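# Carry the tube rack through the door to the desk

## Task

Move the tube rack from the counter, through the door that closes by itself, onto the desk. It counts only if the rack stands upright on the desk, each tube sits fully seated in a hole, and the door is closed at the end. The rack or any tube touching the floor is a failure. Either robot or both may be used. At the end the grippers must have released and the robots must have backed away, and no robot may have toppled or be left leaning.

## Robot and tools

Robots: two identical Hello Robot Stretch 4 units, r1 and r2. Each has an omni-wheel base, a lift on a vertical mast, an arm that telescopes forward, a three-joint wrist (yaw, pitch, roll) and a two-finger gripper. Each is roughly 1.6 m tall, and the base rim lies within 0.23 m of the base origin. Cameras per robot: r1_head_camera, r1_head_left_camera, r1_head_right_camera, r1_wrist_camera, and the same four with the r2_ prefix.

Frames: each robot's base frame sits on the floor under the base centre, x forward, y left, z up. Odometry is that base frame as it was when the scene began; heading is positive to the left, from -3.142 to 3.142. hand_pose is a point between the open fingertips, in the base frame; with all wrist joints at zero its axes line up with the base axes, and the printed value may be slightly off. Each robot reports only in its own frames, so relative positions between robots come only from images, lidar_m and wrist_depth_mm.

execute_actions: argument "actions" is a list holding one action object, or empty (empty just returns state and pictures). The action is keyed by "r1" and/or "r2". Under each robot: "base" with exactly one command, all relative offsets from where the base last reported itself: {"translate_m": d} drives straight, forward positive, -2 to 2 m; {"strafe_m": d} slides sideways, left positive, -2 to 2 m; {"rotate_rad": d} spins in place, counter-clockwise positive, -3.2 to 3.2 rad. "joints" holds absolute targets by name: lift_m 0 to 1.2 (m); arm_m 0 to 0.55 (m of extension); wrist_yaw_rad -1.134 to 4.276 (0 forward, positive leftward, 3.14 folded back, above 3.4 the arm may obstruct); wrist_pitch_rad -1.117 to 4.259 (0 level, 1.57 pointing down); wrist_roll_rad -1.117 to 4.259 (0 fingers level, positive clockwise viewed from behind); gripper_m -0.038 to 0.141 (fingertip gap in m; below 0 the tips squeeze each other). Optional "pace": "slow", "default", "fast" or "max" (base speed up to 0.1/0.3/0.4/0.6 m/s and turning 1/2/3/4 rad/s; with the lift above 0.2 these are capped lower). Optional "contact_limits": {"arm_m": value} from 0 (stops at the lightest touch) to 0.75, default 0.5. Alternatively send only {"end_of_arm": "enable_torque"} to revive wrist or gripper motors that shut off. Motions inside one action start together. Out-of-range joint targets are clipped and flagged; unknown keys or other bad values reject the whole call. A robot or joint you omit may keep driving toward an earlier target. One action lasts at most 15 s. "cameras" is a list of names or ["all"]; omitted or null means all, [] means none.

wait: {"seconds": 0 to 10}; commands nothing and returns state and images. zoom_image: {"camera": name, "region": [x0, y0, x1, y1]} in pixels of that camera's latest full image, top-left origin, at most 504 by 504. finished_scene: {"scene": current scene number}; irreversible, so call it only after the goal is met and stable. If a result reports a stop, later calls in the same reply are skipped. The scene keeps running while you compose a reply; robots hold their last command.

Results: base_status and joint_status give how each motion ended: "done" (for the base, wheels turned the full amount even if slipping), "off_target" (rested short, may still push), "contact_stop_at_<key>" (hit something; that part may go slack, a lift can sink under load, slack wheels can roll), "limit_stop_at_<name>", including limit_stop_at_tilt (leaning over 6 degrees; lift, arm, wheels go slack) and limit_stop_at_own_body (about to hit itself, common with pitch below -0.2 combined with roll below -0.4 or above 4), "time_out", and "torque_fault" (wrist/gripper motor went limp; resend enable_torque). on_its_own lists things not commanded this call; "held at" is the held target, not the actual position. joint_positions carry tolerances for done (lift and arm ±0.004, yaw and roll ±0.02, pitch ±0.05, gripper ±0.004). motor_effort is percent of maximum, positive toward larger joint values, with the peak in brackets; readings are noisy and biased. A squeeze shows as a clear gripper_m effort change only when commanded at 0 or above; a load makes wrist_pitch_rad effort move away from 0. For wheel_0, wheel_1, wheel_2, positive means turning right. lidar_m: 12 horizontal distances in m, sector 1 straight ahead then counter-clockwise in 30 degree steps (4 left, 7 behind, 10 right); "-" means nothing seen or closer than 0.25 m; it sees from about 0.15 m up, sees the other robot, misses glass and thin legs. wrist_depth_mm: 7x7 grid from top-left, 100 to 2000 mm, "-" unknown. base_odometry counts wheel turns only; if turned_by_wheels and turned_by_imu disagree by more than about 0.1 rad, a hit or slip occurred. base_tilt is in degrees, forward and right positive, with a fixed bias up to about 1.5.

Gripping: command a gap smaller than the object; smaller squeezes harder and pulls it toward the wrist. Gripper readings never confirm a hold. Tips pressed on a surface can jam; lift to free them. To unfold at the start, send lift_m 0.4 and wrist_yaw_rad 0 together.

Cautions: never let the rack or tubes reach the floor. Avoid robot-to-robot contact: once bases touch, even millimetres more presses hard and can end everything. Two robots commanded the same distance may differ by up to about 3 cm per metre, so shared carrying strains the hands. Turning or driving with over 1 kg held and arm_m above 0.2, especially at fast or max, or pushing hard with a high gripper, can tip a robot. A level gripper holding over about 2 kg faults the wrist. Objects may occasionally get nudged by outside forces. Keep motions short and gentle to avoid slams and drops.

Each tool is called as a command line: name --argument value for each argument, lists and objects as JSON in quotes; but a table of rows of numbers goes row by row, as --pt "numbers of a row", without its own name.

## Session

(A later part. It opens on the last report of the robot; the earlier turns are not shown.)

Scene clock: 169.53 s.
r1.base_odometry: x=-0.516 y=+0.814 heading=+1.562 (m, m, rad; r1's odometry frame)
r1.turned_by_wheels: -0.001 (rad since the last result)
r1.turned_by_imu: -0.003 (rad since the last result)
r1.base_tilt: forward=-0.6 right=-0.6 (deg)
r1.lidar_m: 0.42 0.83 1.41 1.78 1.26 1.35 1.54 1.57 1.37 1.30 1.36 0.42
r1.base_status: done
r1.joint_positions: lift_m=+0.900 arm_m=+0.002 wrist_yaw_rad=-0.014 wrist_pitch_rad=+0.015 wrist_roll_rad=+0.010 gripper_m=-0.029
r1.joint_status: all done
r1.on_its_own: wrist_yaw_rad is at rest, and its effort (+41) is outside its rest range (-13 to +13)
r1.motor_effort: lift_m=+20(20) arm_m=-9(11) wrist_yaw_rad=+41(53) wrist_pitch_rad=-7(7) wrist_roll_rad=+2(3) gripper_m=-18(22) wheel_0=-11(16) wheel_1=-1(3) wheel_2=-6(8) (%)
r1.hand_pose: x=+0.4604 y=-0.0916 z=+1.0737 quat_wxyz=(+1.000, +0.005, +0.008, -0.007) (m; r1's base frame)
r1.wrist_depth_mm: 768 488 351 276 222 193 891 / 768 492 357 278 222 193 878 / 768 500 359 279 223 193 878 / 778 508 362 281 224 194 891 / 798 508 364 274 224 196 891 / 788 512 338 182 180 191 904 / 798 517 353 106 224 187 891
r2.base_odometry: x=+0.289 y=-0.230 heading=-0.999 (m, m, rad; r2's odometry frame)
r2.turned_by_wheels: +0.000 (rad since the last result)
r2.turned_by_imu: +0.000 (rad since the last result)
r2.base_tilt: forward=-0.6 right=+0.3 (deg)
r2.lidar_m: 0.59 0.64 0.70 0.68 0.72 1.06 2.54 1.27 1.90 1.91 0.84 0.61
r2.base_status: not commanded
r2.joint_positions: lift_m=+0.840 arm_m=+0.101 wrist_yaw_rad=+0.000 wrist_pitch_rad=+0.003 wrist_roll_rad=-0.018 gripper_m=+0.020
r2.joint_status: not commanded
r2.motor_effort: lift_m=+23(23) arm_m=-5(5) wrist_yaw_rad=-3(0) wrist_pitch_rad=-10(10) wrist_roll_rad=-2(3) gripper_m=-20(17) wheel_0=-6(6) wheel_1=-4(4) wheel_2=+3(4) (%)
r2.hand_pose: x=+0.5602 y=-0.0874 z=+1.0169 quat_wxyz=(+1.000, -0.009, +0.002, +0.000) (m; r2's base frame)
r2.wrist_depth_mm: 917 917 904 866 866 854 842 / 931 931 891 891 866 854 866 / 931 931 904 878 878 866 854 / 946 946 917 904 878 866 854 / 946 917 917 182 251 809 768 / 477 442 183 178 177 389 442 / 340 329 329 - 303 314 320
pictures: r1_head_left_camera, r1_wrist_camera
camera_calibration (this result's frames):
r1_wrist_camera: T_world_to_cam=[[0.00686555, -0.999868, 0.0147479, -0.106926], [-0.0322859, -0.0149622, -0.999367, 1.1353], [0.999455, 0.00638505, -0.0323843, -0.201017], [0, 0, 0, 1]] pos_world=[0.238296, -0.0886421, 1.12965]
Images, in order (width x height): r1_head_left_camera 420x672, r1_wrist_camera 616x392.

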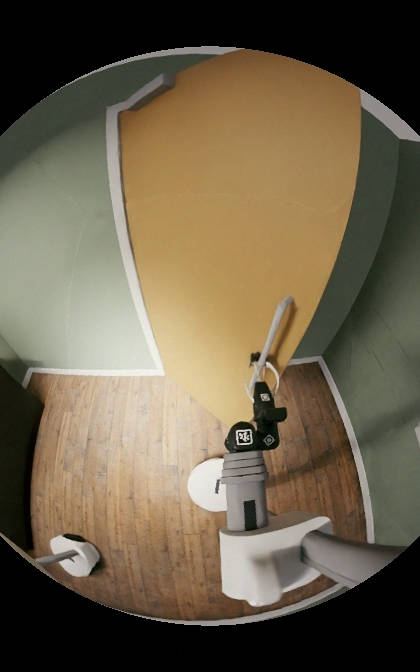

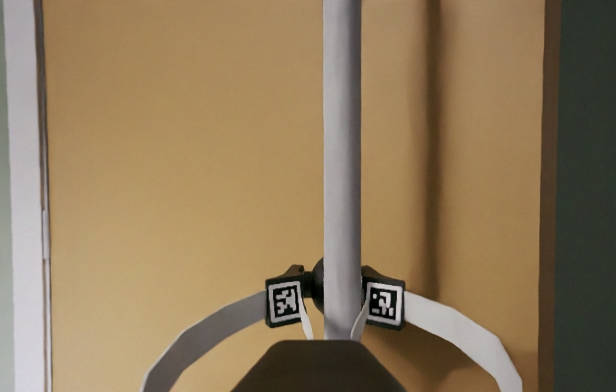

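execute_actions --actions '[{"r1":{"base":{"translate_m":-0.2},"joints":{"arm_m":0.16},"pace":"slow"},"r2":{"base":{"strafe_m":0.3},"joints":{"arm_m":0}}}]' --cameras '[]'

execute_actions --actions '[{"r1":{"base":{"strafe_m":0.15},"joints":{"arm_m":0.07},"pace":"slow"},"r2":{"base":{"translate_m":-0.8}}}]' --cameras '[]'

execute_actions --actions '[{"r1":{"base":{"strafe_m":0.12},"joints":{"arm_m":0.03},"pace":"slow"},"r2":{"base":{"rotate_rad":-1.57},"pace":"slow"}}]' --cameras '["r1_head_left_camera","r2_head_left_camera","r2_head_camera"]'

Scene clock: 186.90 s.
r1.base_odometry: x=-0.518 y=+0.615 heading=+1.564 (m, m, rad; r1's odometry frame)
r1.turned_by_wheels: +0.002 (rad since the last result)
r1.turned_by_imu: +0.003 (rad since the last result)
r1.base_tilt: forward=-0.5 right=-0.6 (deg)
r1.lidar_m: 0.58 1.06 1.66 1.76 1.29 1.32 1.32 1.38 1.40 1.29 1.37 0.58
r1.base_status: done
r1.joint_positions: lift_m=+0.900 arm_m=+0.161 wrist_yaw_rad=+0.026 wrist_pitch_rad=+0.015 wrist_roll_rad=+0.010 gripper_m=-0.029
r1.joint_status: all done
r1.on_its_own: wrist_yaw_rad is at rest, and its effort (-74) is outside its rest range (-13 to +13)
r1.motor_effort: lift_m=+20(20) arm_m=-4(9) wrist_yaw_rad=-74(74) wrist_pitch_rad=-5(8) wrist_roll_rad=+2(2) gripper_m=-25(31) wheel_0=+5(14) wheel_1=-2(6) wheel_2=+22(23) (%)
r1.hand_pose: x=+0.6222 y=-0.0800 z=+1.0739 quat_wxyz=(+1.000, +0.005, +0.007, +0.013) (m; r1's base frame)
r1.wrist_depth_mm: 866 621 384 251 218 180 878 / 842 640 392 251 219 180 891 / 866 640 392 252 220 180 878 / 854 647 397 253 221 181 878 / 866 654 397 204 223 182 878 / 854 668 180 185 181 182 891 / 878 676 404 106 217 175 904
r2.base_odometry: x=+0.541 y=-0.068 heading=-0.999 (m, m, rad; r2's odometry frame)
r2.turned_by_wheels: +0.000 (rad since the last result)
r2.turned_by_imu: +0.000 (rad since the last result)
r2.base_tilt: forward=-0.6 right=+0.1 (deg)
r2.lidar_m: 0.49 0.55 0.39 0.38 0.41 0.61 1.97 1.31 1.76 2.21 0.83 0.63
r2.base_status: done
r2.joint_positions: lift_m=+0.840 arm_m=+0.003 wrist_yaw_rad=+0.000 wrist_pitch_rad=+0.004 wrist_roll_rad=-0.018 gripper_m=+0.020
r2.joint_status: all done
joint sent to its limit — the command would take r2.arm_m past its lower limit, so that joint was sent only as far as its limit.
r2.motor_effort: lift_m=+22(23) arm_m=-5(4) wrist_yaw_rad=-1(0) wrist_pitch_rad=-11(11) wrist_roll_rad=-2(3) gripper_m=-19(20) wheel_0=-3(12) wheel_1=+0(7) wheel_2=+0(3) (%)
r2.hand_pose: x=+0.4623 y=-0.0874 z=+1.0169 quat_wxyz=(+1.000, -0.009, +0.002, +0.000) (m; r2's base frame)
r2.wrist_depth_mm: 621 878 1008 991 976 960 960 / 615 878 1008 1025 976 960 976 / 621 878 1008 1025 991 976 976 / 621 891 1025 1008 1008 991 976 / 615 866 1025 182 250 820 788 / 603 750 182 178 176 392 445 / 609 842 1060 - 389 384 379
pictures: none
No camera images: the call's "cameras" was empty. Leave "cameras" out to get every camera's image.

Scene clock: 191.03 s.
r1.base_odometry: x=-0.668 y=+0.616 heading=+1.564 (m, m, rad; r1's odometry frame)
r1.turned_by_wheels: +0.000 (rad since the last result)
r1.turned_by_imu: -0.008 (rad since the last result)
r1.base_tilt: forward=-0.6 right=-0.6 (deg)
r1.lidar_m: 0.47 1.25 1.66 1.61 1.68 0.76 0.73 1.39 1.54 1.46 1.52 0.44
r1.base_status: done
r1.joint_positions: lift_m=+0.900 arm_m=+0.072 wrist_yaw_rad=+0.008 wrist_pitch_rad=+0.015 wrist_roll_rad=+0.010 gripper_m=-0.029
r1.joint_status: all done
r1.on_its_own: wrist_yaw_rad is at rest, and its effort (-24) is outside its rest range (-13 to +13)
r1.motor_effort: lift_m=+20(20) arm_m=-13(21) wrist_yaw_rad=-24(96) wrist_pitch_rad=-6(8) wrist_roll_rad=+3(3) gripper_m=-23(28) wheel_0=-4(6) wheel_1=-2(5) wheel_2=+9(29) (%)
r1.hand_pose: x=+0.5324 y=-0.0851 z=+1.0738 quat_wxyz=(+1.000, +0.005, +0.008, +0.004) (m; r1's base frame)
r1.wrist_depth_mm: 904 917 500 264 223 175 161 / 931 904 508 265 224 175 163 / 917 917 508 267 224 176 164 / 904 917 525 268 225 176 165 / 904 931 525 211 227 177 167 / 946 946 180 184 182 173 168 / 946 946 525 106 220 163 169
r2.base_odometry: x=+0.109 y=+0.605 heading=-1.000 (m, m, rad; r2's odometry frame)
r2.turned_by_wheels: +0.000 (rad since the last result)
r2.turned_by_imu: +0.002 (rad since the last result)
r2.base_tilt: forward=-0.6 right=+0.3 (deg)
r2.lidar_m: 0.49 0.60 0.44 0.42 0.46 0.67 1.71 1.80 0.76 0.76 1.92 1.46
r2.base_status: done
r2.joint_positions: lift_m=+0.840 arm_m=+0.003 wrist_yaw_rad=+0.000 wrist_pitch_rad=+0.004 wrist_roll_rad=-0.018 gripper_m=+0.020
r2.joint_status: not commanded
r2.motor_effort: lift_m=+22(22) arm_m=-5(5) wrist_yaw_rad=-1(1) wrist_pitch_rad=-11(11) wrist_roll_rad=-2(2) gripper_m=-18(19) wheel_0=-3(7) wheel_1=-2(7) wheel_2=+0(11) (%)
r2.hand_pose: x=+0.4623 y=-0.0874 z=+1.0169 quat_wxyz=(+1.000, -0.009, +0.002, +0.000) (m; r2's base frame)
r2.wrist_depth_mm: 668 917 1756 1808 1756 1708 1661 / 668 931 1756 1808 1756 1708 1661 / 661 931 1708 1808 1808 1756 1756 / 661 960 1708 1808 1808 1808 1708 / 661 931 1281 181 250 1182 1160 / 647 820 182 178 177 1182 1160 / 661 904 1336 - 1229 1182 1160
pictures: none
No camera images: the call's "cameras" was empty. Leave "cameras" out to get every camera's image.

Scene clock: 193.90 s.
r1.base_odometry: x=-0.788 y=+0.617 heading=+1.563 (m, m, rad; r1's odometry frame)
r1.turned_by_wheels: -0.001 (rad since the last result)
r1.turned_by_imu: -0.001 (rad since the last result)
r1.base_tilt: forward=-0.6 right=-0.5 (deg)
r1.lidar_m: 0.43 1.25 1.58 1.49 1.53 0.84 0.36 1.40 1.70 1.56 1.65 0.42
r1.base_status: done
r1.joint_positions: lift_m=+0.900 arm_m=+0.031 wrist_yaw_rad=-0.013 wrist_pitch_rad=+0.015 wrist_roll_rad=+0.010 gripper_m=-0.029
r1.joint_status: all done
r1.on_its_own: wrist_yaw_rad is at rest, and its effort (+40) is outside its rest range (-13 to +13)
r1.motor_effort: lift_m=+20(20) arm_m=-7(16) wrist_yaw_rad=+40(63) wrist_pitch_rad=-5(8) wrist_roll_rad=+3(2) gripper_m=-18(24) wheel_0=-10(11) wheel_1=-3(1) wheel_2=-3(20) (%)
r1.hand_pose: x=+0.4894 y=-0.0913 z=+1.0739 quat_wxyz=(+1.000, +0.005, +0.007, -0.007) (m; r1's base frame)
r1.wrist_depth_mm: 931 931 676 345 223 177 150 / 946 960 683 345 224 176 150 / 946 946 683 351 236 177 151 / 946 960 699 351 236 177 151 / 946 946 707 330 236 178 151 / 946 976 504 183 181 172 152 / 946 976 627 106 227 163 153
r2.base_odometry: x=+0.109 y=+0.605 heading=-2.569 (m, m, rad; r2's odometry frame)
r2.turned_by_wheels: -1.569 (rad since the last result)
r2.turned_by_imu: -1.588 (rad since the last result)
r2.base_tilt: forward=-0.5 right=+0.3 (deg)
r2.lidar_m: 0.51 1.91 1.46 1.40 0.58 0.45 0.42 0.46 0.67 1.71 1.80 0.77
r2.base_status: done
r2.joint_positions: lift_m=+0.840 arm_m=+0.003 wrist_yaw_rad=+0.000 wrist_pitch_rad=+0.004 wrist_roll_rad=-0.018 gripper_m=+0.020
r2.joint_status: not commanded
r2.motor_effort: lift_m=+22(22) arm_m=-5(4) wrist_yaw_rad=+1(1) wrist_pitch_rad=-11(11) wrist_roll_rad=-2(2) gripper_m=-20(22) wheel_0=+6(10) wheel_1=+2(4) wheel_2=+2(6) (%)
r2.hand_pose: x=+0.4623 y=-0.0874 z=+1.0169 quat_wxyz=(+1.000, -0.009, +0.002, +0.000) (m; r2's base frame)
r2.wrist_depth_mm: - - - 1863 1078 - 1863 / - - 1983 1921 500 1921 1863 / - - - 1921 508 1983 1863 / - - 1983 1661 609 - 1808 / - - 1983 181 249 - 1921 / - - 182 178 177 1921 1863 / - - - - 564 1921 1921
pictures: r1_head_left_camera, r2_head_camera, r2_head_left_camera
Images, in order (width x height): r1_head_left_camera 420x672, r2_head_camera 420x560, r2_head_left_camera 420x672.

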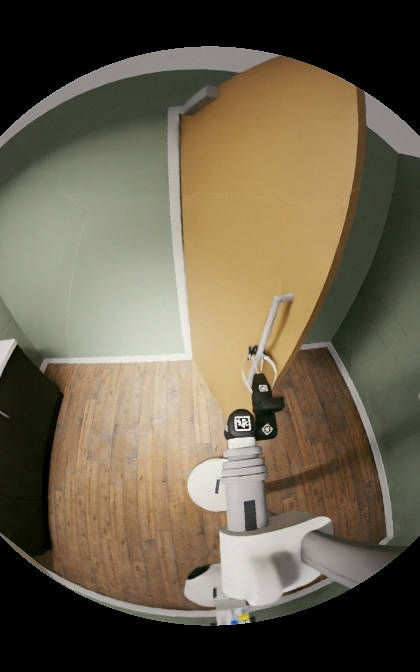

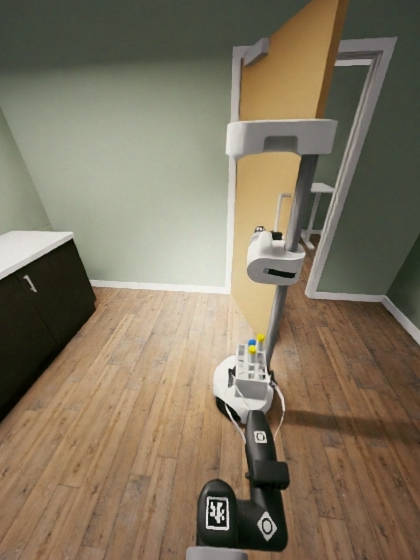

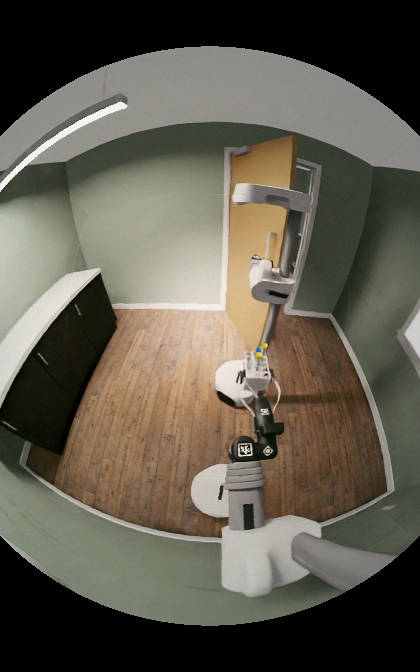

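execute_actions --actions '[{"r1":{"base":{"strafe_m":0.15},"joints":{"arm_m":0.0},"pace":"slow"},"r2":{"base":{"translate_m":-0.1},"pace":"slow"}}]' --cameras '[]'

execute_actions --actions '[{"r1":{"base":{"strafe_m":0.08},"pace":"slow"},"r2":{"base":{"strafe_m":-0.45}}}]' --cameras '["r1_head_left_camera","r2_head_left_camera","r2_head_camera"]'

Scene clock: 204.03 s.
r1.base_odometry: x=-0.938 y=+0.618 heading=+1.561 (m, m, rad; r1's odometry frame)
r1.turned_by_wheels: -0.001 (rad since the last result)
r1.turned_by_imu: -0.004 (rad since the last result)
r1.base_tilt: forward=-0.7 right=-0.6 (deg)
r1.lidar_m: 0.40 1.24 1.43 1.35 1.39 1.45 0.49 0.51 1.83 1.73 1.79 0.37
r1.base_status: done
r1.joint_positions: lift_m=+0.900 arm_m=+0.001 wrist_yaw_rad=-0.020 wrist_pitch_rad=+0.015 wrist_roll_rad=+0.010 gripper_m=-0.030
r1.joint_status: all done
r1.on_its_own: wrist_yaw_rad is at rest, and its effort (+59) is outside its rest range (-13 to +13)
r1.motor_effort: lift_m=+20(20) arm_m=-4(16) wrist_yaw_rad=+59(60) wrist_pitch_rad=-6(7) wrist_roll_rad=+1(2) gripper_m=-14(26) wheel_0=-8(18) wheel_1=-1(3) wheel_2=-8(11) (%)
r1.hand_pose: x=+0.4590 y=-0.0932 z=+1.0738 quat_wxyz=(+1.000, +0.005, +0.007, -0.010) (m; r1's base frame)
r1.wrist_depth_mm: 946 946 960 442 220 173 142 / 946 960 991 442 220 172 142 / 946 976 991 445 220 173 142 / 946 976 991 452 221 173 143 / 946 991 991 404 222 174 143 / 976 991 991 183 176 160 143 / 976 960 991 106 224 155 144
r2.base_odometry: x=+0.193 y=+0.659 heading=-2.569 (m, m, rad; r2's odometry frame)
r2.turned_by_wheels: +0.000 (rad since the last result)
r2.turned_by_imu: +0.000 (rad since the last result)
r2.base_tilt: forward=-0.6 right=+0.3 (deg)
r2.lidar_m: 0.49 1.91 1.45 1.09 0.45 0.33 0.33 0.35 0.51 1.71 1.79 2.45
r2.base_status: done
r2.joint_positions: lift_m=+0.840 arm_m=+0.003 wrist_yaw_rad=+0.000 wrist_pitch_rad=+0.004 wrist_roll_rad=-0.018 gripper_m=+0.020
r2.joint_status: not commanded
r2.motor_effort: lift_m=+22(22) arm_m=-5(5) wrist_yaw_rad=+0(0) wrist_pitch_rad=-12(11) wrist_roll_rad=-3(2) gripper_m=-19(21) wheel_0=-5(7) wheel_1=-2(4) wheel_2=+3(6) (%)
r2.hand_pose: x=+0.4623 y=-0.0874 z=+1.0169 quat_wxyz=(+1.000, -0.009, +0.002, +0.000) (m; r2's base frame)
r2.wrist_depth_mm: - - - - - 1983 1921 / - - - 668 - 1983 1983 / - - - 627 - - 1983 / - - - 976 - - 1921 / - - - 182 249 - 1983 / - - 183 178 177 - 1983 / - - - - 1983 1921 1983
pictures: none
No camera images: the call's "cameras" was empty. Leave "cameras" out to get every camera's image.

Scene clock: 206.87 s.
r1.base_odometry: x=-1.018 y=+0.619 heading=+1.560 (m, m, rad; r1's odometry frame)
r1.turned_by_wheels: -0.001 (rad since the last result)
r1.turned_by_imu: -0.083 (rad since the last result)
r1.base_tilt: forward=-0.6 right=-0.6 (deg)
r1.lidar_m: 0.40 1.20 1.39 1.28 1.32 1.53 1.38 0.97 0.75 1.78 1.80 0.37
r1.base_status: done
r1.joint_positions: lift_m=+0.900 arm_m=+0.001 wrist_yaw_rad=-0.017 wrist_pitch_rad=+0.015 wrist_roll_rad=+0.010 gripper_m=-0.030
r1.joint_status: not commanded
r1.on_its_own: wrist_yaw_rad is at rest, and its effort (+49) is outside its rest range (-13 to +13)
r1.motor_effort: lift_m=+20(20) arm_m=-4(4) wrist_yaw_rad=+49(65) wrist_pitch_rad=-5(8) wrist_roll_rad=+0(1) gripper_m=-16(19) wheel_0=-8(16) wheel_1=+1(5) wheel_2=-7(15) (%)
r1.hand_pose: x=+0.4593 y=-0.0922 z=+1.0738 quat_wxyz=(+1.000, +0.005, +0.007, -0.008) (m; r1's base frame)
r1.wrist_depth_mm: 891 917 946 382 216 164 137 / 891 946 946 387 217 164 136 / 904 931 976 389 218 164 136 / 904 917 976 392 220 165 137 / 904 946 976 359 219 165 138 / 917 960 661 183 178 159 138 / 917 931 960 106 216 148 138
r2.base_odometry: x=-0.051 y=+1.037 heading=-2.569 (m, m, rad; r2's odometry frame)
r2.turned_by_wheels: +0.000 (rad since the last result)
r2.turned_by_imu: -0.001 (rad since the last result)
r2.base_tilt: forward=-0.6 right=+0.2 (deg)
r2.lidar_m: 0.48 0.97 1.90 1.17 0.50 0.39 0.34 0.38 0.54 1.25 1.32 1.96
r2.base_status: done
r2.joint_positions: lift_m=+0.840 arm_m=+0.003 wrist_yaw_rad=+0.000 wrist_pitch_rad=+0.004 wrist_roll_rad=-0.018 gripper_m=+0.020
r2.joint_status: not commanded
r2.motor_effort: lift_m=+22(22) arm_m=-5(5) wrist_yaw_rad=-1(1) wrist_pitch_rad=-10(11) wrist_roll_rad=-2(2) gripper_m=-19(19) wheel_0=+3(11) wheel_1=-1(10) wheel_2=+0(3) (%)
r2.hand_pose: x=+0.4623 y=-0.0875 z=+1.0169 quat_wxyz=(+1.000, -0.009, +0.002, +0.000) (m; r2's base frame)
r2.wrist_depth_mm: 798 - - - - 1921 1863 / 715 - - - - 1983 1863 / 654 - - - - 1921 1921 / - - 1808 - - 1983 1921 / - - 1205 181 251 1921 1921 / - - 182 179 177 1921 1921 / - - - - 1921 1983 1921
pictures: r1_head_left_camera, r2_head_camera, r2_head_left_camera
Images, in order (width x height): r1_head_left_camera 420x672, r2_head_camera 420x560, r2_head_left_camera 420x672.

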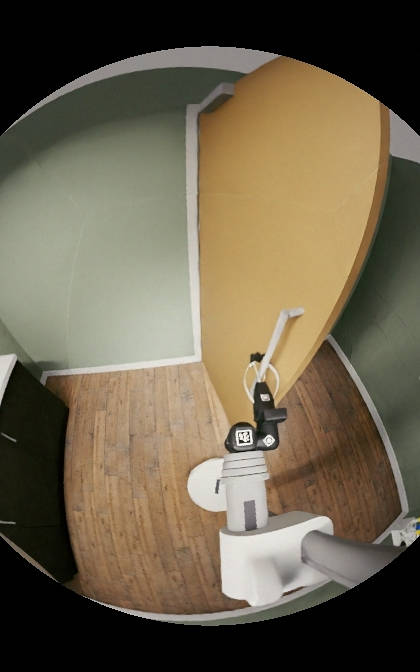

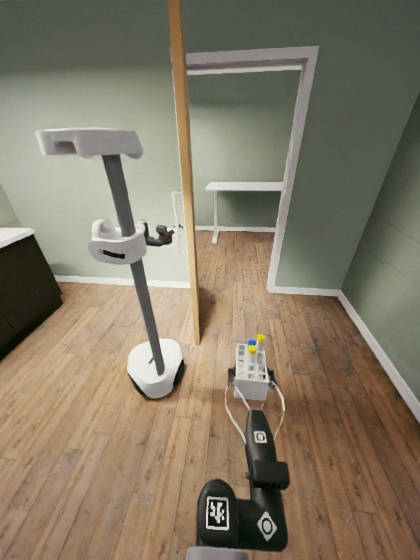

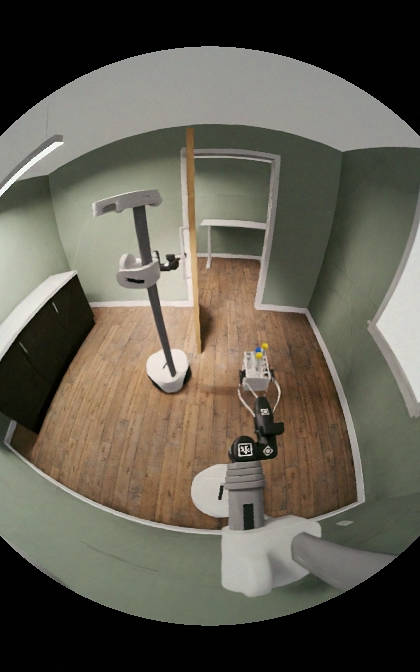

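execute_actions --actions '[{"r2":{"base":{"strafe_m":-0.13}}}]' --cameras '[]'

execute_actions --actions '[{"r2":{"base":{"translate_m":1.5}}}]' --cameras '["r2_head_left_camera","r2_head_camera"]'

Scene clock: 214.67 s.
r1.base_odometry: x=-1.018 y=+0.619 heading=+1.560 (m, m, rad; r1's odometry frame)
r1.turned_by_wheels: +0.000 (rad since the last result)
r1.turned_by_imu: +0.001 (rad since the last result)
r1.base_tilt: forward=-0.6 right=-0.6 (deg)
r1.lidar_m: 0.40 1.19 1.45 1.31 1.32 1.53 1.37 1.03 0.86 1.78 1.81 0.36
r1.base_status: not commanded
r1.joint_positions: lift_m=+0.900 arm_m=+0.001 wrist_yaw_rad=-0.017 wrist_pitch_rad=+0.015 wrist_roll_rad=+0.010 gripper_m=-0.030
r1.joint_status: not commanded
r1.on_its_own: wrist_yaw_rad is at rest, and its effort (+48) is outside its rest range (-13 to +13)
r1.motor_effort: lift_m=+20(20) arm_m=-4(4) wrist_yaw_rad=+48(48) wrist_pitch_rad=-5(6) wrist_roll_rad=+0(0) gripper_m=-17(14) wheel_0=-8(8) wheel_1=+1(1) wheel_2=-8(7) (%)
r1.hand_pose: x=+0.4593 y=-0.0922 z=+1.0738 quat_wxyz=(+1.000, +0.005, +0.007, -0.008) (m; r1's base frame)
r1.wrist_depth_mm: 891 931 946 387 217 164 136 / 904 931 960 387 217 164 137 / 891 946 960 389 218 165 137 / 904 931 960 394 220 164 137 / 931 931 976 359 220 165 137 / 891 960 668 185 178 160 138 / 931 931 960 107 216 148 138
r2.base_odometry: x=-0.121 y=+1.146 heading=-2.569 (m, m, rad; r2's odometry frame)
r2.turned_by_wheels: +0.000 (rad since the last result)
r2.turned_by_imu: +0.000 (rad since the last result)
r2.base_tilt: forward=-0.6 right=+0.2 (deg)
r2.lidar_m: 0.48 1.02 2.03 1.20 0.51 0.38 0.36 0.39 0.55 1.12 1.18 1.75
r2.base_status: done
r2.joint_positions: lift_m=+0.840 arm_m=+0.003 wrist_yaw_rad=+0.000 wrist_pitch_rad=+0.004 wrist_roll_rad=-0.018 gripper_m=+0.020
r2.joint_status: not commanded
r2.motor_effort: lift_m=+22(22) arm_m=-5(5) wrist_yaw_rad=-1(0) wrist_pitch_rad=-11(10) wrist_roll_rad=-2(2) gripper_m=-19(21) wheel_0=+3(12) wheel_1=+0(12) wheel_2=+0(1) (%)
r2.hand_pose: x=+0.4623 y=-0.0874 z=+1.0169 quat_wxyz=(+1.000, -0.009, +0.002, +0.000) (m; r2's base frame)
r2.wrist_depth_mm: - - 1921 - 1983 1863 1708 / - - 1921 - 1983 1863 1708 / 778 - 1863 - 1983 1983 1708 / - - 1863 - 1983 1983 1808 / - - 1182 181 250 1921 1756 / - - 183 178 177 1983 1756 / - - 1255 - 1983 1983 1756
pictures: none
No camera images: the call's "cameras" was empty. Leave "cameras" out to get every camera's image.

Scene clock: 221.13 s.
r1.base_odometry: x=-1.018 y=+0.619 heading=+1.560 (m, m, rad; r1's odometry frame)
r1.turned_by_wheels: +0.000 (rad since the last result)
r1.turned_by_imu: +0.002 (rad since the last result)
r1.base_tilt: forward=-0.6 right=-0.6 (deg)
r1.lidar_m: 0.36 1.20 1.42 1.28 1.31 1.53 1.39 1.41 1.77 1.77 0.53 0.37
r1.base_status: not commanded
r1.joint_positions: lift_m=+0.900 arm_m=+0.001 wrist_yaw_rad=-0.017 wrist_pitch_rad=+0.015 wrist_roll_rad=+0.010 gripper_m=-0.030
r1.joint_status: not commanded
r1.on_its_own: wrist_yaw_rad is at rest, and its effort (+48) is outside its rest range (-13 to +13)
r1.motor_effort: lift_m=+20(20) arm_m=-4(4) wrist_yaw_rad=+48(48) wrist_pitch_rad=-6(6) wrist_roll_rad=+1(1) gripper_m=-17(18) wheel_0=-8(8) wheel_1=+1(1) wheel_2=-7(7) (%)
r1.hand_pose: x=+0.4593 y=-0.0922 z=+1.0738 quat_wxyz=(+1.000, +0.005, +0.007, -0.008) (m; r1's base frame)
r1.wrist_depth_mm: 891 917 960 384 217 164 136 / 891 931 976 384 217 164 137 / 891 946 946 389 218 165 137 / 904 946 946 394 220 164 137 / 891 946 960 359 220 165 137 / 917 960 668 183 178 159 138 / 917 931 976 106 216 149 138
r2.base_odometry: x=-1.382 y=+0.333 heading=-2.568 (m, m, rad; r2's odometry frame)
r2.turned_by_wheels: +0.000 (rad since the last result)
r2.turned_by_imu: -0.005 (rad since the last result)
r2.base_tilt: forward=-0.4 right=+0.2 (deg)
r2.lidar_m: 0.50 0.52 0.34 0.29 0.30 0.61 1.85 1.65 1.25 1.23 1.03 0.84
r2.base_status: done
r2.joint_positions: lift_m=+0.840 arm_m=+0.003 wrist_yaw_rad=+0.000 wrist_pitch_rad=+0.004 wrist_roll_rad=-0.018 gripper_m=+0.020
r2.joint_status: not commanded
r2.motor_effort: lift_m=+22(22) arm_m=-5(5) wrist_yaw_rad=+0(1) wrist_pitch_rad=-11(12) wrist_roll_rad=-2(2) gripper_m=-22(22) wheel_0=+4(9) wheel_1=+2(4) wheel_2=+0(12) (%)
r2.hand_pose: x=+0.4623 y=-0.0874 z=+1.0169 quat_wxyz=(+1.000, -0.009, +0.002, +0.000) (m; r2's base frame)
r2.wrist_depth_mm: - - - - - - 530 / - - - - - - 535 / - - - - - - 535 / - - - 1983 - - 539 / - - - 181 250 - 539 / - - 183 178 177 - 549 / - - - - 1983 - 554
pictures: r2_head_camera, r2_head_left_camera
Images, in order (width x height): r2_head_camera 420x560, r2_head_left_camera 420x672.

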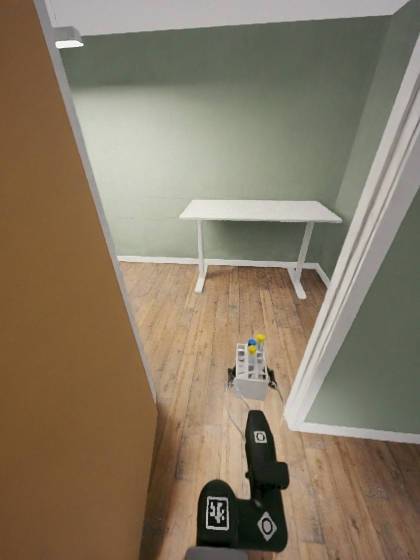

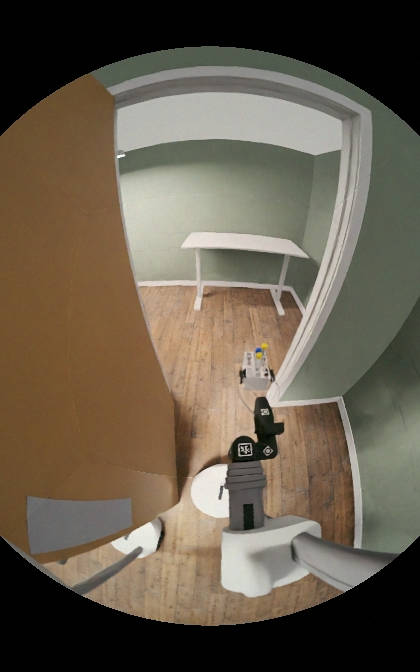

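execute_actions --actions '[{"r2":{"base":{"strafe_m":-0.05}}}]' --cameras '[]'

execute_actions --actions '[{"r2":{"base":{"translate_m":1.6}}}]' --cameras '["r2_head_left_camera","r2_head_camera","r2_wrist_camera"]'

Scene clock: 227.53 s.
r1.base_odometry: x=-1.018 y=+0.619 heading=+1.560 (m, m, rad; r1's odometry frame)
r1.turned_by_wheels: +0.000 (rad since the last result)
r1.turned_by_imu: +0.001 (rad since the last result)
r1.base_tilt: forward=-0.7 right=-0.6 (deg)
r1.lidar_m: 0.36 1.18 1.43 1.28 1.31 1.52 1.37 1.39 1.77 1.77 0.57 0.36
r1.base_status: not commanded
r1.joint_positions: lift_m=+0.900 arm_m=+0.001 wrist_yaw_rad=-0.017 wrist_pitch_rad=+0.015 wrist_roll_rad=+0.010 gripper_m=-0.030
r1.joint_status: not commanded
r1.on_its_own: wrist_yaw_rad is at rest, and its effort (+47) is outside its rest range (-13 to +13)
r1.motor_effort: lift_m=+20(20) arm_m=-3(4) wrist_yaw_rad=+47(49) wrist_pitch_rad=-6(6) wrist_roll_rad=+0(0) gripper_m=-14(14) wheel_0=-8(8) wheel_1=+1(1) wheel_2=-7(7) (%)
r1.hand_pose: x=+0.4593 y=-0.0922 z=+1.0738 quat_wxyz=(+1.000, +0.005, +0.007, -0.008) (m; r1's base frame)
r1.wrist_depth_mm: 891 931 946 384 216 163 137 / 878 946 946 387 218 164 137 / 904 931 960 392 217 164 137 / 904 931 976 394 218 164 137 / 917 946 946 362 220 166 137 / 917 931 668 184 178 159 138 / 931 946 976 106 216 148 138
r2.base_odometry: x=-1.409 y=+0.375 heading=-2.568 (m, m, rad; r2's odometry frame)
r2.turned_by_wheels: +0.000 (rad since the last result)
r2.turned_by_imu: +0.000 (rad since the last result)
r2.base_tilt: forward=-0.5 right=+0.2 (deg)
r2.lidar_m: 0.49 0.59 0.39 0.35 0.38 0.66 1.85 1.57 1.22 1.17 1.03 0.83
r2.base_status: done
r2.joint_positions: lift_m=+0.840 arm_m=+0.003 wrist_yaw_rad=+0.000 wrist_pitch_rad=+0.004 wrist_roll_rad=-0.018 gripper_m=+0.020
r2.joint_status: not commanded
r2.motor_effort: lift_m=+22(22) arm_m=-5(5) wrist_yaw_rad=+0(1) wrist_pitch_rad=-11(11) wrist_roll_rad=-2(2) gripper_m=-20(19) wheel_0=+3(10) wheel_1=+0(9) wheel_2=+0(1) (%)
r2.hand_pose: x=+0.4623 y=-0.0874 z=+1.0169 quat_wxyz=(+1.000, -0.009, +0.002, +0.000) (m; r2's base frame)
r2.wrist_depth_mm: - - - - - - 477 / - - - - - - 477 / - - - - - - 484 / - - - - - - 484 / - - - 182 251 - 492 / - - 182 178 177 549 488 / - - - - - - 492
pictures: none
No camera images: the call's "cameras" was empty. Leave "cameras" out to get every camera's image.

Scene clock: 234.33 s.
r1.base_odometry: x=-1.018 y=+0.619 heading=+1.560 (m, m, rad; r1's odometry frame)
r1.turned_by_wheels: +0.000 (rad since the last result)
r1.turned_by_imu: +0.002 (rad since the last result)
r1.base_tilt: forward=-0.7 right=-0.6 (deg)
r1.lidar_m: 0.39 1.20 1.44 1.29 1.29 1.52 1.38 1.40 1.78 1.76 1.82 0.37
r1.base_status: not commanded
r1.joint_positions: lift_m=+0.900 arm_m=+0.001 wrist_yaw_rad=-0.017 wrist_pitch_rad=+0.015 wrist_roll_rad=+0.010 gripper_m=-0.030
r1.joint_status: not commanded
r1.on_its_own: wrist_yaw_rad is at rest, and its effort (+47) is outside its rest range (-13 to +13)
r1.motor_effort: lift_m=+20(20) arm_m=-4(3) wrist_yaw_rad=+47(48) wrist_pitch_rad=-6(6) wrist_roll_rad=+2(1) gripper_m=-14(15) wheel_0=-8(8) wheel_1=+1(0) wheel_2=-7(7) (%)
r1.hand_pose: x=+0.4593 y=-0.0922 z=+1.0738 quat_wxyz=(+1.000, +0.005, +0.007, -0.008) (m; r1's base frame)
r1.wrist_depth_mm: 866 931 946 384 217 164 136 / 891 960 917 387 217 164 136 / 904 946 960 384 220 165 137 / 904 931 976 392 220 164 137 / 917 946 976 355 219 166 138 / 917 946 668 184 178 159 138 / 917 931 976 106 216 149 138
r2.base_odometry: x=-2.752 y=-0.493 heading=-2.568 (m, m, rad; r2's odometry frame)
r2.turned_by_wheels: +0.000 (rad since the last result)
r2.turned_by_imu: -0.005 (rad since the last result)
r2.base_tilt: forward=-0.6 right=+0.3 (deg)
r2.lidar_m: 0.50 0.53 1.98 2.33 0.97 0.84 1.51 0.85 1.06 1.25 0.70 0.54
r2.base_status: done
r2.joint_positions: lift_m=+0.840 arm_m=+0.003 wrist_yaw_rad=+0.000 wrist_pitch_rad=+0.004 wrist_roll_rad=-0.018 gripper_m=+0.020
r2.joint_status: not commanded
r2.motor_effort: lift_m=+21(22) arm_m=-5(5) wrist_yaw_rad=-1(2) wrist_pitch_rad=-10(11) wrist_roll_rad=-3(2) gripper_m=-22(21) wheel_0=+5(11) wheel_1=+2(7) wheel_2=-1(12) (%)
r2.hand_pose: x=+0.4623 y=-0.0874 z=+1.0170 quat_wxyz=(+1.000, -0.009, +0.002, +0.000) (m; r2's base frame)
r2.wrist_depth_mm: 1118 1078 1098 1042 1042 1025 1025 / 1138 1098 1060 1060 1042 1025 991 / 1138 1118 1098 1098 1060 1025 1025 / 1138 1098 1118 1078 1042 1042 1042 / 691 707 683 181 250 621 585 / 364 336 182 178 177 297 332 / 741 307 300 - 285 282 278
pictures: r2_head_camera, r2_head_left_camera, r2_wrist_camera
camera_calibration (this result's frames):
r2_wrist_camera: T_world_to_cam=[[0.0436829, -0.999036, -0.00423974, -0.0928379], [-0.0471382, 0.00217798, -0.998886, 1.08541], [0.997933, 0.0438341, -0.0469976, -0.183583], [0, 0, 0, 1]] pos_world=[0.238423, -0.0870653, 1.07518]
Images, in order (width x height): r2_head_camera 420x560, r2_head_left_camera 420x672, r2_wrist_camera 616x392.

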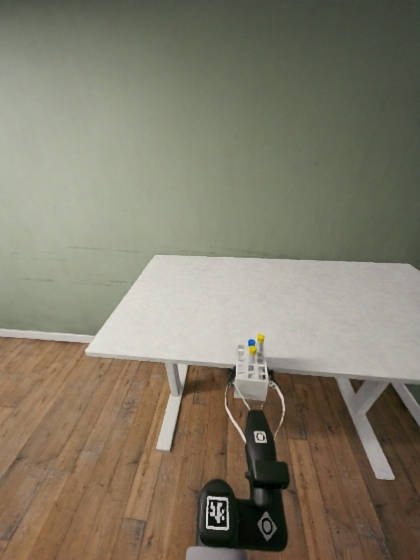

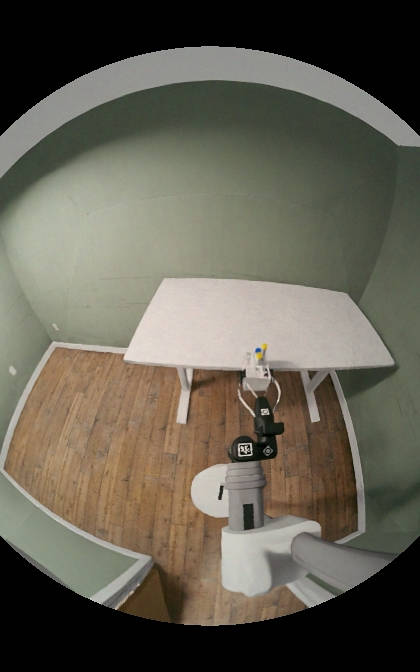

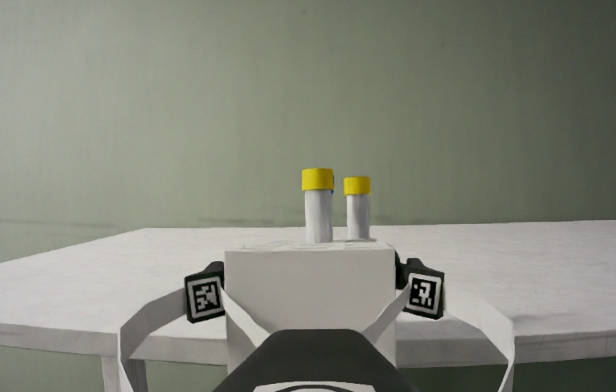

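execute_actions --actions '[{"r1":{"joints":{"gripper_m":0.06}},"r2":{"joints":{"arm_m":0.25},"pace":"slow"}}]' --cameras '[]'

execute_actions --actions '[{"r1":{"base":{"translate_m":-0.2}},"r2":{"joints":{"lift_m":0.82},"pace":"slow"}}]' --cameras '["r2_head_camera","r2_wrist_camera","r1_head_left_camera"]'

Scene clock: 244.13 s.
r1.base_odometry: x=-1.018 y=+0.619 heading=+1.561 (m, m, rad; r1's odometry frame)
r1.turned_by_wheels: +0.000 (rad since the last result)
r1.turned_by_imu: +0.002 (rad since the last result)
r1.base_tilt: forward=-0.6 right=-0.5 (deg)
r1.lidar_m: 0.51 1.20 1.45 1.30 1.31 1.52 1.37 1.41 1.78 1.78 1.81 0.37
r1.base_status: not commanded
r1.joint_positions: lift_m=+0.900 arm_m=+0.001 wrist_yaw_rad=-0.012 wrist_pitch_rad=+0.015 wrist_roll_rad=+0.010 gripper_m=+0.060
r1.joint_status: all done
r1.on_its_own: wrist_yaw_rad is at rest, and its effort (+35) is outside its rest range (-13 to +13)
r1.motor_effort: lift_m=+20(20) arm_m=-4(4) wrist_yaw_rad=+35(51) wrist_pitch_rad=-7(6) wrist_roll_rad=+1(1) gripper_m=-1(17) wheel_0=-6(8) wheel_1=+1(1) wheel_2=-6(8) (%)
r1.hand_pose: x=+0.4597 y=-0.0909 z=+1.0737 quat_wxyz=(+1.000, +0.005, +0.008, -0.006) (m; r1's base frame)
r1.wrist_depth_mm: 904 931 946 418 158 181 150 / 891 931 976 421 158 181 151 / 891 931 946 424 160 181 151 / 904 931 991 430 160 182 151 / 904 946 960 430 161 182 152 / 917 960 193 394 162 176 153 / 917 946 991 106 220 173 153
r2.base_odometry: x=-2.752 y=-0.493 heading=-2.568 (m, m, rad; r2's odometry frame)
r2.turned_by_wheels: +0.000 (rad since the last result)
r2.turned_by_imu: +0.000 (rad since the last result)
r2.base_tilt: forward=-0.5 right=+0.2 (deg)
r2.lidar_m: 0.50 0.57 1.96 2.35 0.97 0.86 1.49 0.84 1.07 1.26 0.70 0.54
r2.base_status: not commanded
r2.joint_positions: lift_m=+0.840 arm_m=+0.249 wrist_yaw_rad=+0.000 wrist_pitch_rad=+0.004 wrist_roll_rad=-0.018 gripper_m=+0.020
r2.joint_status: all done
r2.motor_effort: lift_m=+21(21) arm_m=+5(9) wrist_yaw_rad=-1(2) wrist_pitch_rad=-10(12) wrist_roll_rad=-2(2) gripper_m=-23(18) wheel_0=+5(5) wheel_1=+2(2) wheel_2=-1(1) (%)
r2.hand_pose: x=+0.7085 y=-0.0874 z=+1.0170 quat_wxyz=(+1.000, -0.009, +0.002, +0.000) (m; r2's base frame)
r2.wrist_depth_mm: 866 854 831 809 809 778 778 / 866 854 842 842 820 798 788 / 878 866 842 820 798 809 788 / 878 854 854 820 820 820 798 / 683 691 676 181 250 609 569 / 359 330 183 178 177 293 329 / 255 245 246 - 227 236 -
pictures: none
No camera images: the call's "cameras" was empty. Leave "cameras" out to get every camera's image.

Scene clock: 246.20 s.
r1.base_odometry: x=-1.020 y=+0.419 heading=+1.561 (m, m, rad; r1's odometry frame)
r1.turned_by_wheels: +0.000 (rad since the last result)
r1.turned_by_imu: +0.009 (rad since the last result)
r1.base_tilt: forward=-0.6 right=-0.6 (deg)
r1.lidar_m: 0.98 1.41 1.38 1.24 1.24 1.28 1.18 1.18 1.52 1.82 1.86 0.74
r1.base_status: done
r1.joint_positions: lift_m=+0.900 arm_m=+0.002 wrist_yaw_rad=+0.000 wrist_pitch_rad=+0.015 wrist_roll_rad=+0.010 gripper_m=+0.060
r1.joint_status: not commanded
r1.motor_effort: lift_m=+19(20) arm_m=-5(7) wrist_yaw_rad=+1(34) wrist_pitch_rad=-6(9) wrist_roll_rad=+1(0) gripper_m=-6(20) wheel_0=-1(17) wheel_1=+1(8) wheel_2=-1(22) (%)
r1.hand_pose: x=+0.4611 y=-0.0874 z=+1.0739 quat_wxyz=(+1.000, +0.005, +0.007, +0.000) (m; r1's base frame)
r1.wrist_depth_mm: 1078 1138 1160 946 715 569 473 / 1078 1160 1182 960 723 569 466 / 1118 1138 1205 991 723 574 469 / 1118 1160 1160 976 723 580 466 / 1098 1160 1182 991 691 569 473 / 1118 1160 192 946 201 559 473 / 1098 1138 1205 106 707 549 477
r2.base_odometry: x=-2.752 y=-0.493 heading=-2.568 (m, m, rad; r2's odometry frame)
r2.turned_by_wheels: +0.000 (rad since the last result)
r2.turned_by_imu: +0.000 (rad since the last result)
r2.base_tilt: forward=-0.7 right=+0.3 (deg)
r2.lidar_m: 0.52 0.54 1.97 2.34 0.97 0.85 1.20 0.84 1.07 1.27 0.69 0.54
r2.base_status: not commanded
r2.joint_positions: lift_m=+0.821 arm_m=+0.249 wrist_yaw_rad=+0.000 wrist_pitch_rad=-0.008 wrist_roll_rad=-0.018 gripper_m=+0.020
r2.joint_status: all done
r2.motor_effort: lift_m=+12(16) arm_m=+5(5) wrist_yaw_rad=-1(0) wrist_pitch_rad=+22(22) wrist_roll_rad=-2(3) gripper_m=-19(21) wheel_0=+5(5) wheel_1=+2(2) wheel_2=-2(1) (%)
r2.hand_pose: x=+0.7085 y=-0.0874 z=+1.0010 quat_wxyz=(+1.000, -0.009, -0.004, +0.000) (m; r2's base frame)
r2.wrist_depth_mm: 866 854 842 820 809 809 778 / 878 854 831 820 809 798 788 / 891 854 842 820 809 809 788 / 878 878 854 820 820 809 798 / 661 668 654 204 224 585 559 / 329 303 185 180 179 270 304 / 231 221 224 - 219 214 -
pictures: r1_head_left_camera, r2_head_camera, r2_wrist_camera
camera_calibration (this result's frames):
r2_wrist_camera: T_world_to_cam=[[0.0435948, -0.999042, -0.00374255, -0.104133], [-0.0357273, 0.00218472, -0.999359, 1.07348], [0.99841, 0.0437005, -0.0355978, -0.441751], [0, 0, 0, 1]] pos_world=[0.483941, -0.0870739, 1.05668]
Images, in order (width x height): r1_head_left_camera 420x672, r2_head_camera 420x560, r2_wrist_camera 616x392.

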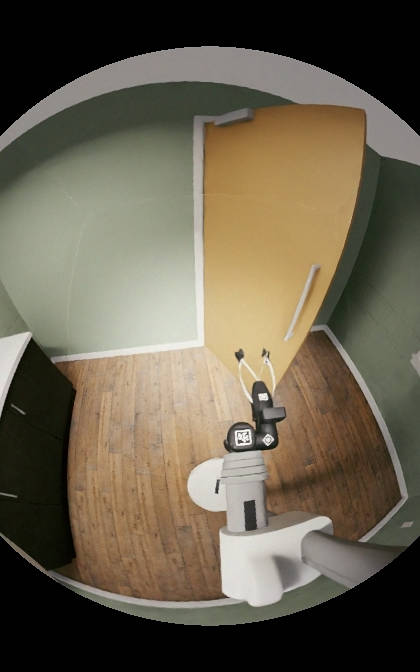

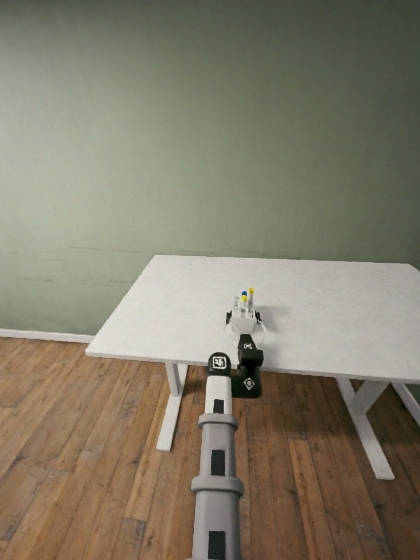

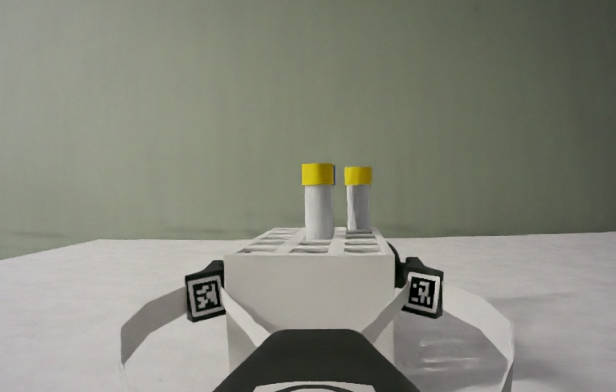

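Landed. Release and inspect from the side.

execute_actions --actions '[{"r2":{"joints":{"gripper_m":0.12,"lift_m":0.828},"pace":"slow"}}]' --cameras '[]'

execute_actions --actions '[{"r2":{"joints":{"arm_m":0.05}}}]' --cameras '["r2_wrist_camera","r2_head_camera","r1_head_camera"]'

zoom_image --camera "r2_head_camera" --region '[205,270,285,340]'

Scene clock: 255.13 s.
r1.base_odometry: x=-1.020 y=+0.419 heading=+1.561 (m, m, rad; r1's odometry frame)
r1.turned_by_wheels: +0.000 (rad since the last result)
r1.turned_by_imu: +0.002 (rad since the last result)
r1.base_tilt: forward=-0.6 right=-0.6 (deg)
r1.lidar_m: 1.38 1.39 1.36 1.24 1.26 1.30 1.17 1.21 1.51 1.83 1.87 1.52
r1.base_status: not commanded
r1.joint_positions: lift_m=+0.900 arm_m=+0.002 wrist_yaw_rad=+0.000 wrist_pitch_rad=+0.015 wrist_roll_rad=+0.010 gripper_m=+0.060
r1.joint_status: not commanded
r1.motor_effort: lift_m=+19(19) arm_m=-6(5) wrist_yaw_rad=+1(1) wrist_pitch_rad=-6(6) wrist_roll_rad=+1(0) gripper_m=-7(3) wheel_0=-1(1) wheel_1=+1(1) wheel_2=-1(1) (%)
r1.hand_pose: x=+0.4611 y=-0.0874 z=+1.0739 quat_wxyz=(+1.000, +0.005, +0.007, +0.000) (m; r1's base frame)
r1.wrist_depth_mm: 1078 1118 1138 1205 1255 1281 1308 / 1098 1118 1160 1182 1255 1308 1336 / 1098 1138 1182 1205 1255 1308 1336 / 1118 1138 1182 1229 1255 1308 1366 / 1098 1160 1182 1229 1281 1308 1336 / 1098 1182 193 1229 200 1336 1336 / 1118 1138 1160 107 1281 1308 1430
r2.base_odometry: x=-2.752 y=-0.493 heading=-2.568 (m, m, rad; r2's odometry frame)
r2.turned_by_wheels: +0.000 (rad since the last result)
r2.turned_by_imu: +0.000 (rad since the last result)
r2.base_tilt: forward=-0.5 right=+0.3 (deg)
r2.lidar_m: 0.52 0.55 1.95 2.34 0.98 0.79 0.78 0.83 1.06 1.26 0.68 0.55
r2.base_status: not commanded
r2.joint_positions: lift_m=+0.828 arm_m=+0.249 wrist_yaw_rad=+0.000 wrist_pitch_rad=+0.002 wrist_roll_rad=-0.018 gripper_m=+0.120
r2.joint_status: all done
r2.motor_effort: lift_m=+22(22) arm_m=+5(5) wrist_yaw_rad=-2(0) wrist_pitch_rad=-6(21) wrist_roll_rad=-2(2) gripper_m=-4(20) wheel_0=+5(5) wheel_1=+2(2) wheel_2=-1(1) (%)
r2.hand_pose: x=+0.7085 y=-0.0874 z=+1.0054 quat_wxyz=(+1.000, -0.009, +0.001, +0.000) (m; r2's base frame)
r2.wrist_depth_mm: 854 842 831 809 820 798 788 / 878 854 842 820 798 798 778 / 878 854 842 820 820 809 788 / 866 866 842 831 820 820 798 / 627 627 535 197 287 554 530 / 325 327 201 194 192 283 298 / 233 222 226 - 220 216 -
pictures: none
No camera images: the call's "cameras" was empty. Leave "cameras" out to get every camera's image.

Scene clock: 256.83 s.
r1.base_odometry: x=-1.020 y=+0.419 heading=+1.561 (m, m, rad; r1's odometry frame)
r1.turned_by_wheels: +0.000 (rad since the last result)
r1.turned_by_imu: +0.000 (rad since the last result)
r1.base_tilt: forward=-0.6 right=-0.6 (deg)
r1.lidar_m: 1.38 1.40 1.37 1.25 1.27 1.28 1.18 1.21 1.51 1.82 1.86 1.52
r1.base_status: not commanded
r1.joint_positions: lift_m=+0.900 arm_m=+0.002 wrist_yaw_rad=+0.000 wrist_pitch_rad=+0.015 wrist_roll_rad=+0.010 gripper_m=+0.060
r1.joint_status: not commanded
r1.motor_effort: lift_m=+19(19) arm_m=-5(5) wrist_yaw_rad=+1(1) wrist_pitch_rad=-6(6) wrist_roll_rad=+1(2) gripper_m=-2(4) wheel_0=-1(1) wheel_1=+1(1) wheel_2=-1(1) (%)
r1.hand_pose: x=+0.4611 y=-0.0874 z=+1.0739 quat_wxyz=(+1.000, +0.005, +0.007, +0.000) (m; r1's base frame)
r1.wrist_depth_mm: 1118 1118 1160 1182 1255 1281 1366 / 1098 1118 1138 1182 1205 1308 1336 / 1098 1138 1182 1205 1255 1281 1366 / 1098 1160 1182 1229 1281 1281 1366 / 1098 1138 1182 1205 1281 1281 1397 / 1118 1160 193 1205 200 1336 1336 / 1098 1160 1182 106 1308 1336 1397
r2.base_odometry: x=-2.752 y=-0.493 heading=-2.568 (m, m, rad; r2's odometry frame)
r2.turned_by_wheels: +0.000 (rad since the last result)
r2.turned_by_imu: +0.000 (rad since the last result)
r2.base_tilt: forward=-0.7 right=+0.3 (deg)
r2.lidar_m: 0.51 0.54 1.97 2.34 0.96 0.81 0.77 0.82 1.06 1.27 0.70 0.52
r2.base_status: not commanded
r2.joint_positions: lift_m=+0.828 arm_m=+0.051 wrist_yaw_rad=+0.000 wrist_pitch_rad=+0.002 wrist_roll_rad=-0.018 gripper_m=+0.120
r2.joint_status: all done
r2.motor_effort: lift_m=+22(22) arm_m=-5(9) wrist_yaw_rad=-1(1) wrist_pitch_rad=-7(7) wrist_roll_rad=-3(2) gripper_m=-1(0) wheel_0=+5(5) wheel_1=+2(2) wheel_2=-1(1) (%)
r2.hand_pose: x=+0.5103 y=-0.0875 z=+1.0053 quat_wxyz=(+1.000, -0.009, +0.001, +0.000) (m; r2's base frame)
r2.wrist_depth_mm: 1060 1042 1042 1008 991 976 976 / 1060 1042 1042 1008 991 976 960 / 1098 1060 1060 1042 1008 991 960 / 1078 1078 1060 1042 1008 1008 976 / 627 634 621 399 591 559 544 / 330 334 283 334 277 286 303 / 259 255 250 - 238 235 -
pictures: r1_head_camera, r2_head_camera, r2_wrist_camera
camera_calibration (this result's frames):
r2_wrist_camera: T_world_to_cam=[[0.0435268, -0.999043, -0.00421807, -0.0949732], [-0.045917, 0.00221712, -0.998943, 1.07541], [0.997997, 0.0436744, -0.0457765, -0.233299], [0, 0, 0, 1]] pos_world=[0.286345, -0.0870775, 1.0632]
Images, in order (width x height): r1_head_camera 420x560, r2_head_camera 420x560, r2_wrist_camera 616x392.

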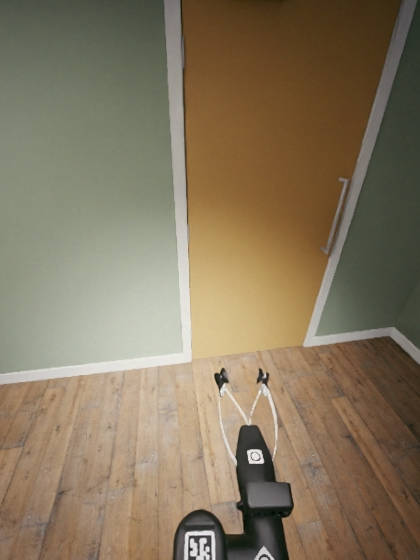

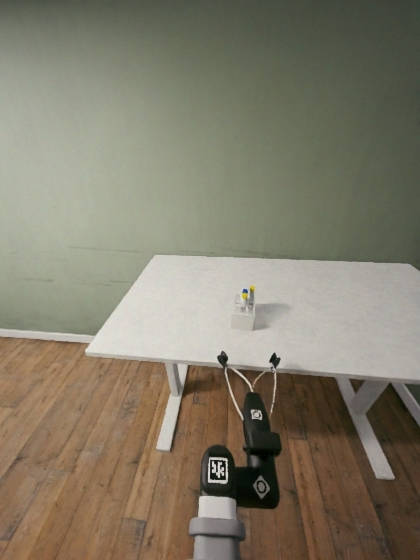

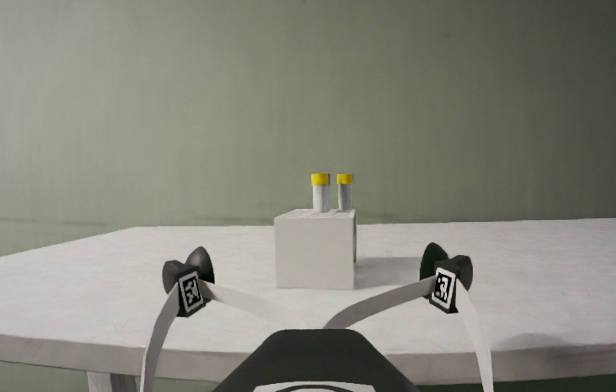

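Region (205, 270, 285, 340) of r2_head_camera's 420x560 image, scaled by 6.300, with more detail than that image has; it fills the top 441 rows of this view, and the rest is white.

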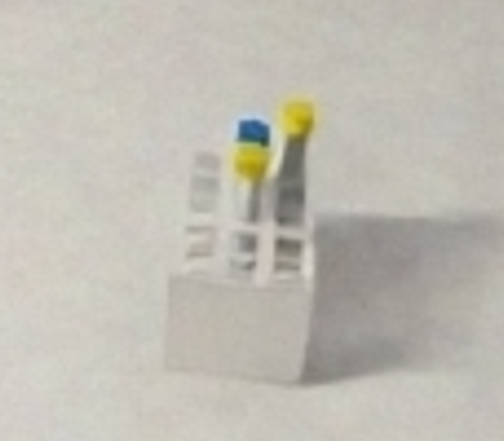

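finished_scene --scene 1

The scene is finished: the task was done.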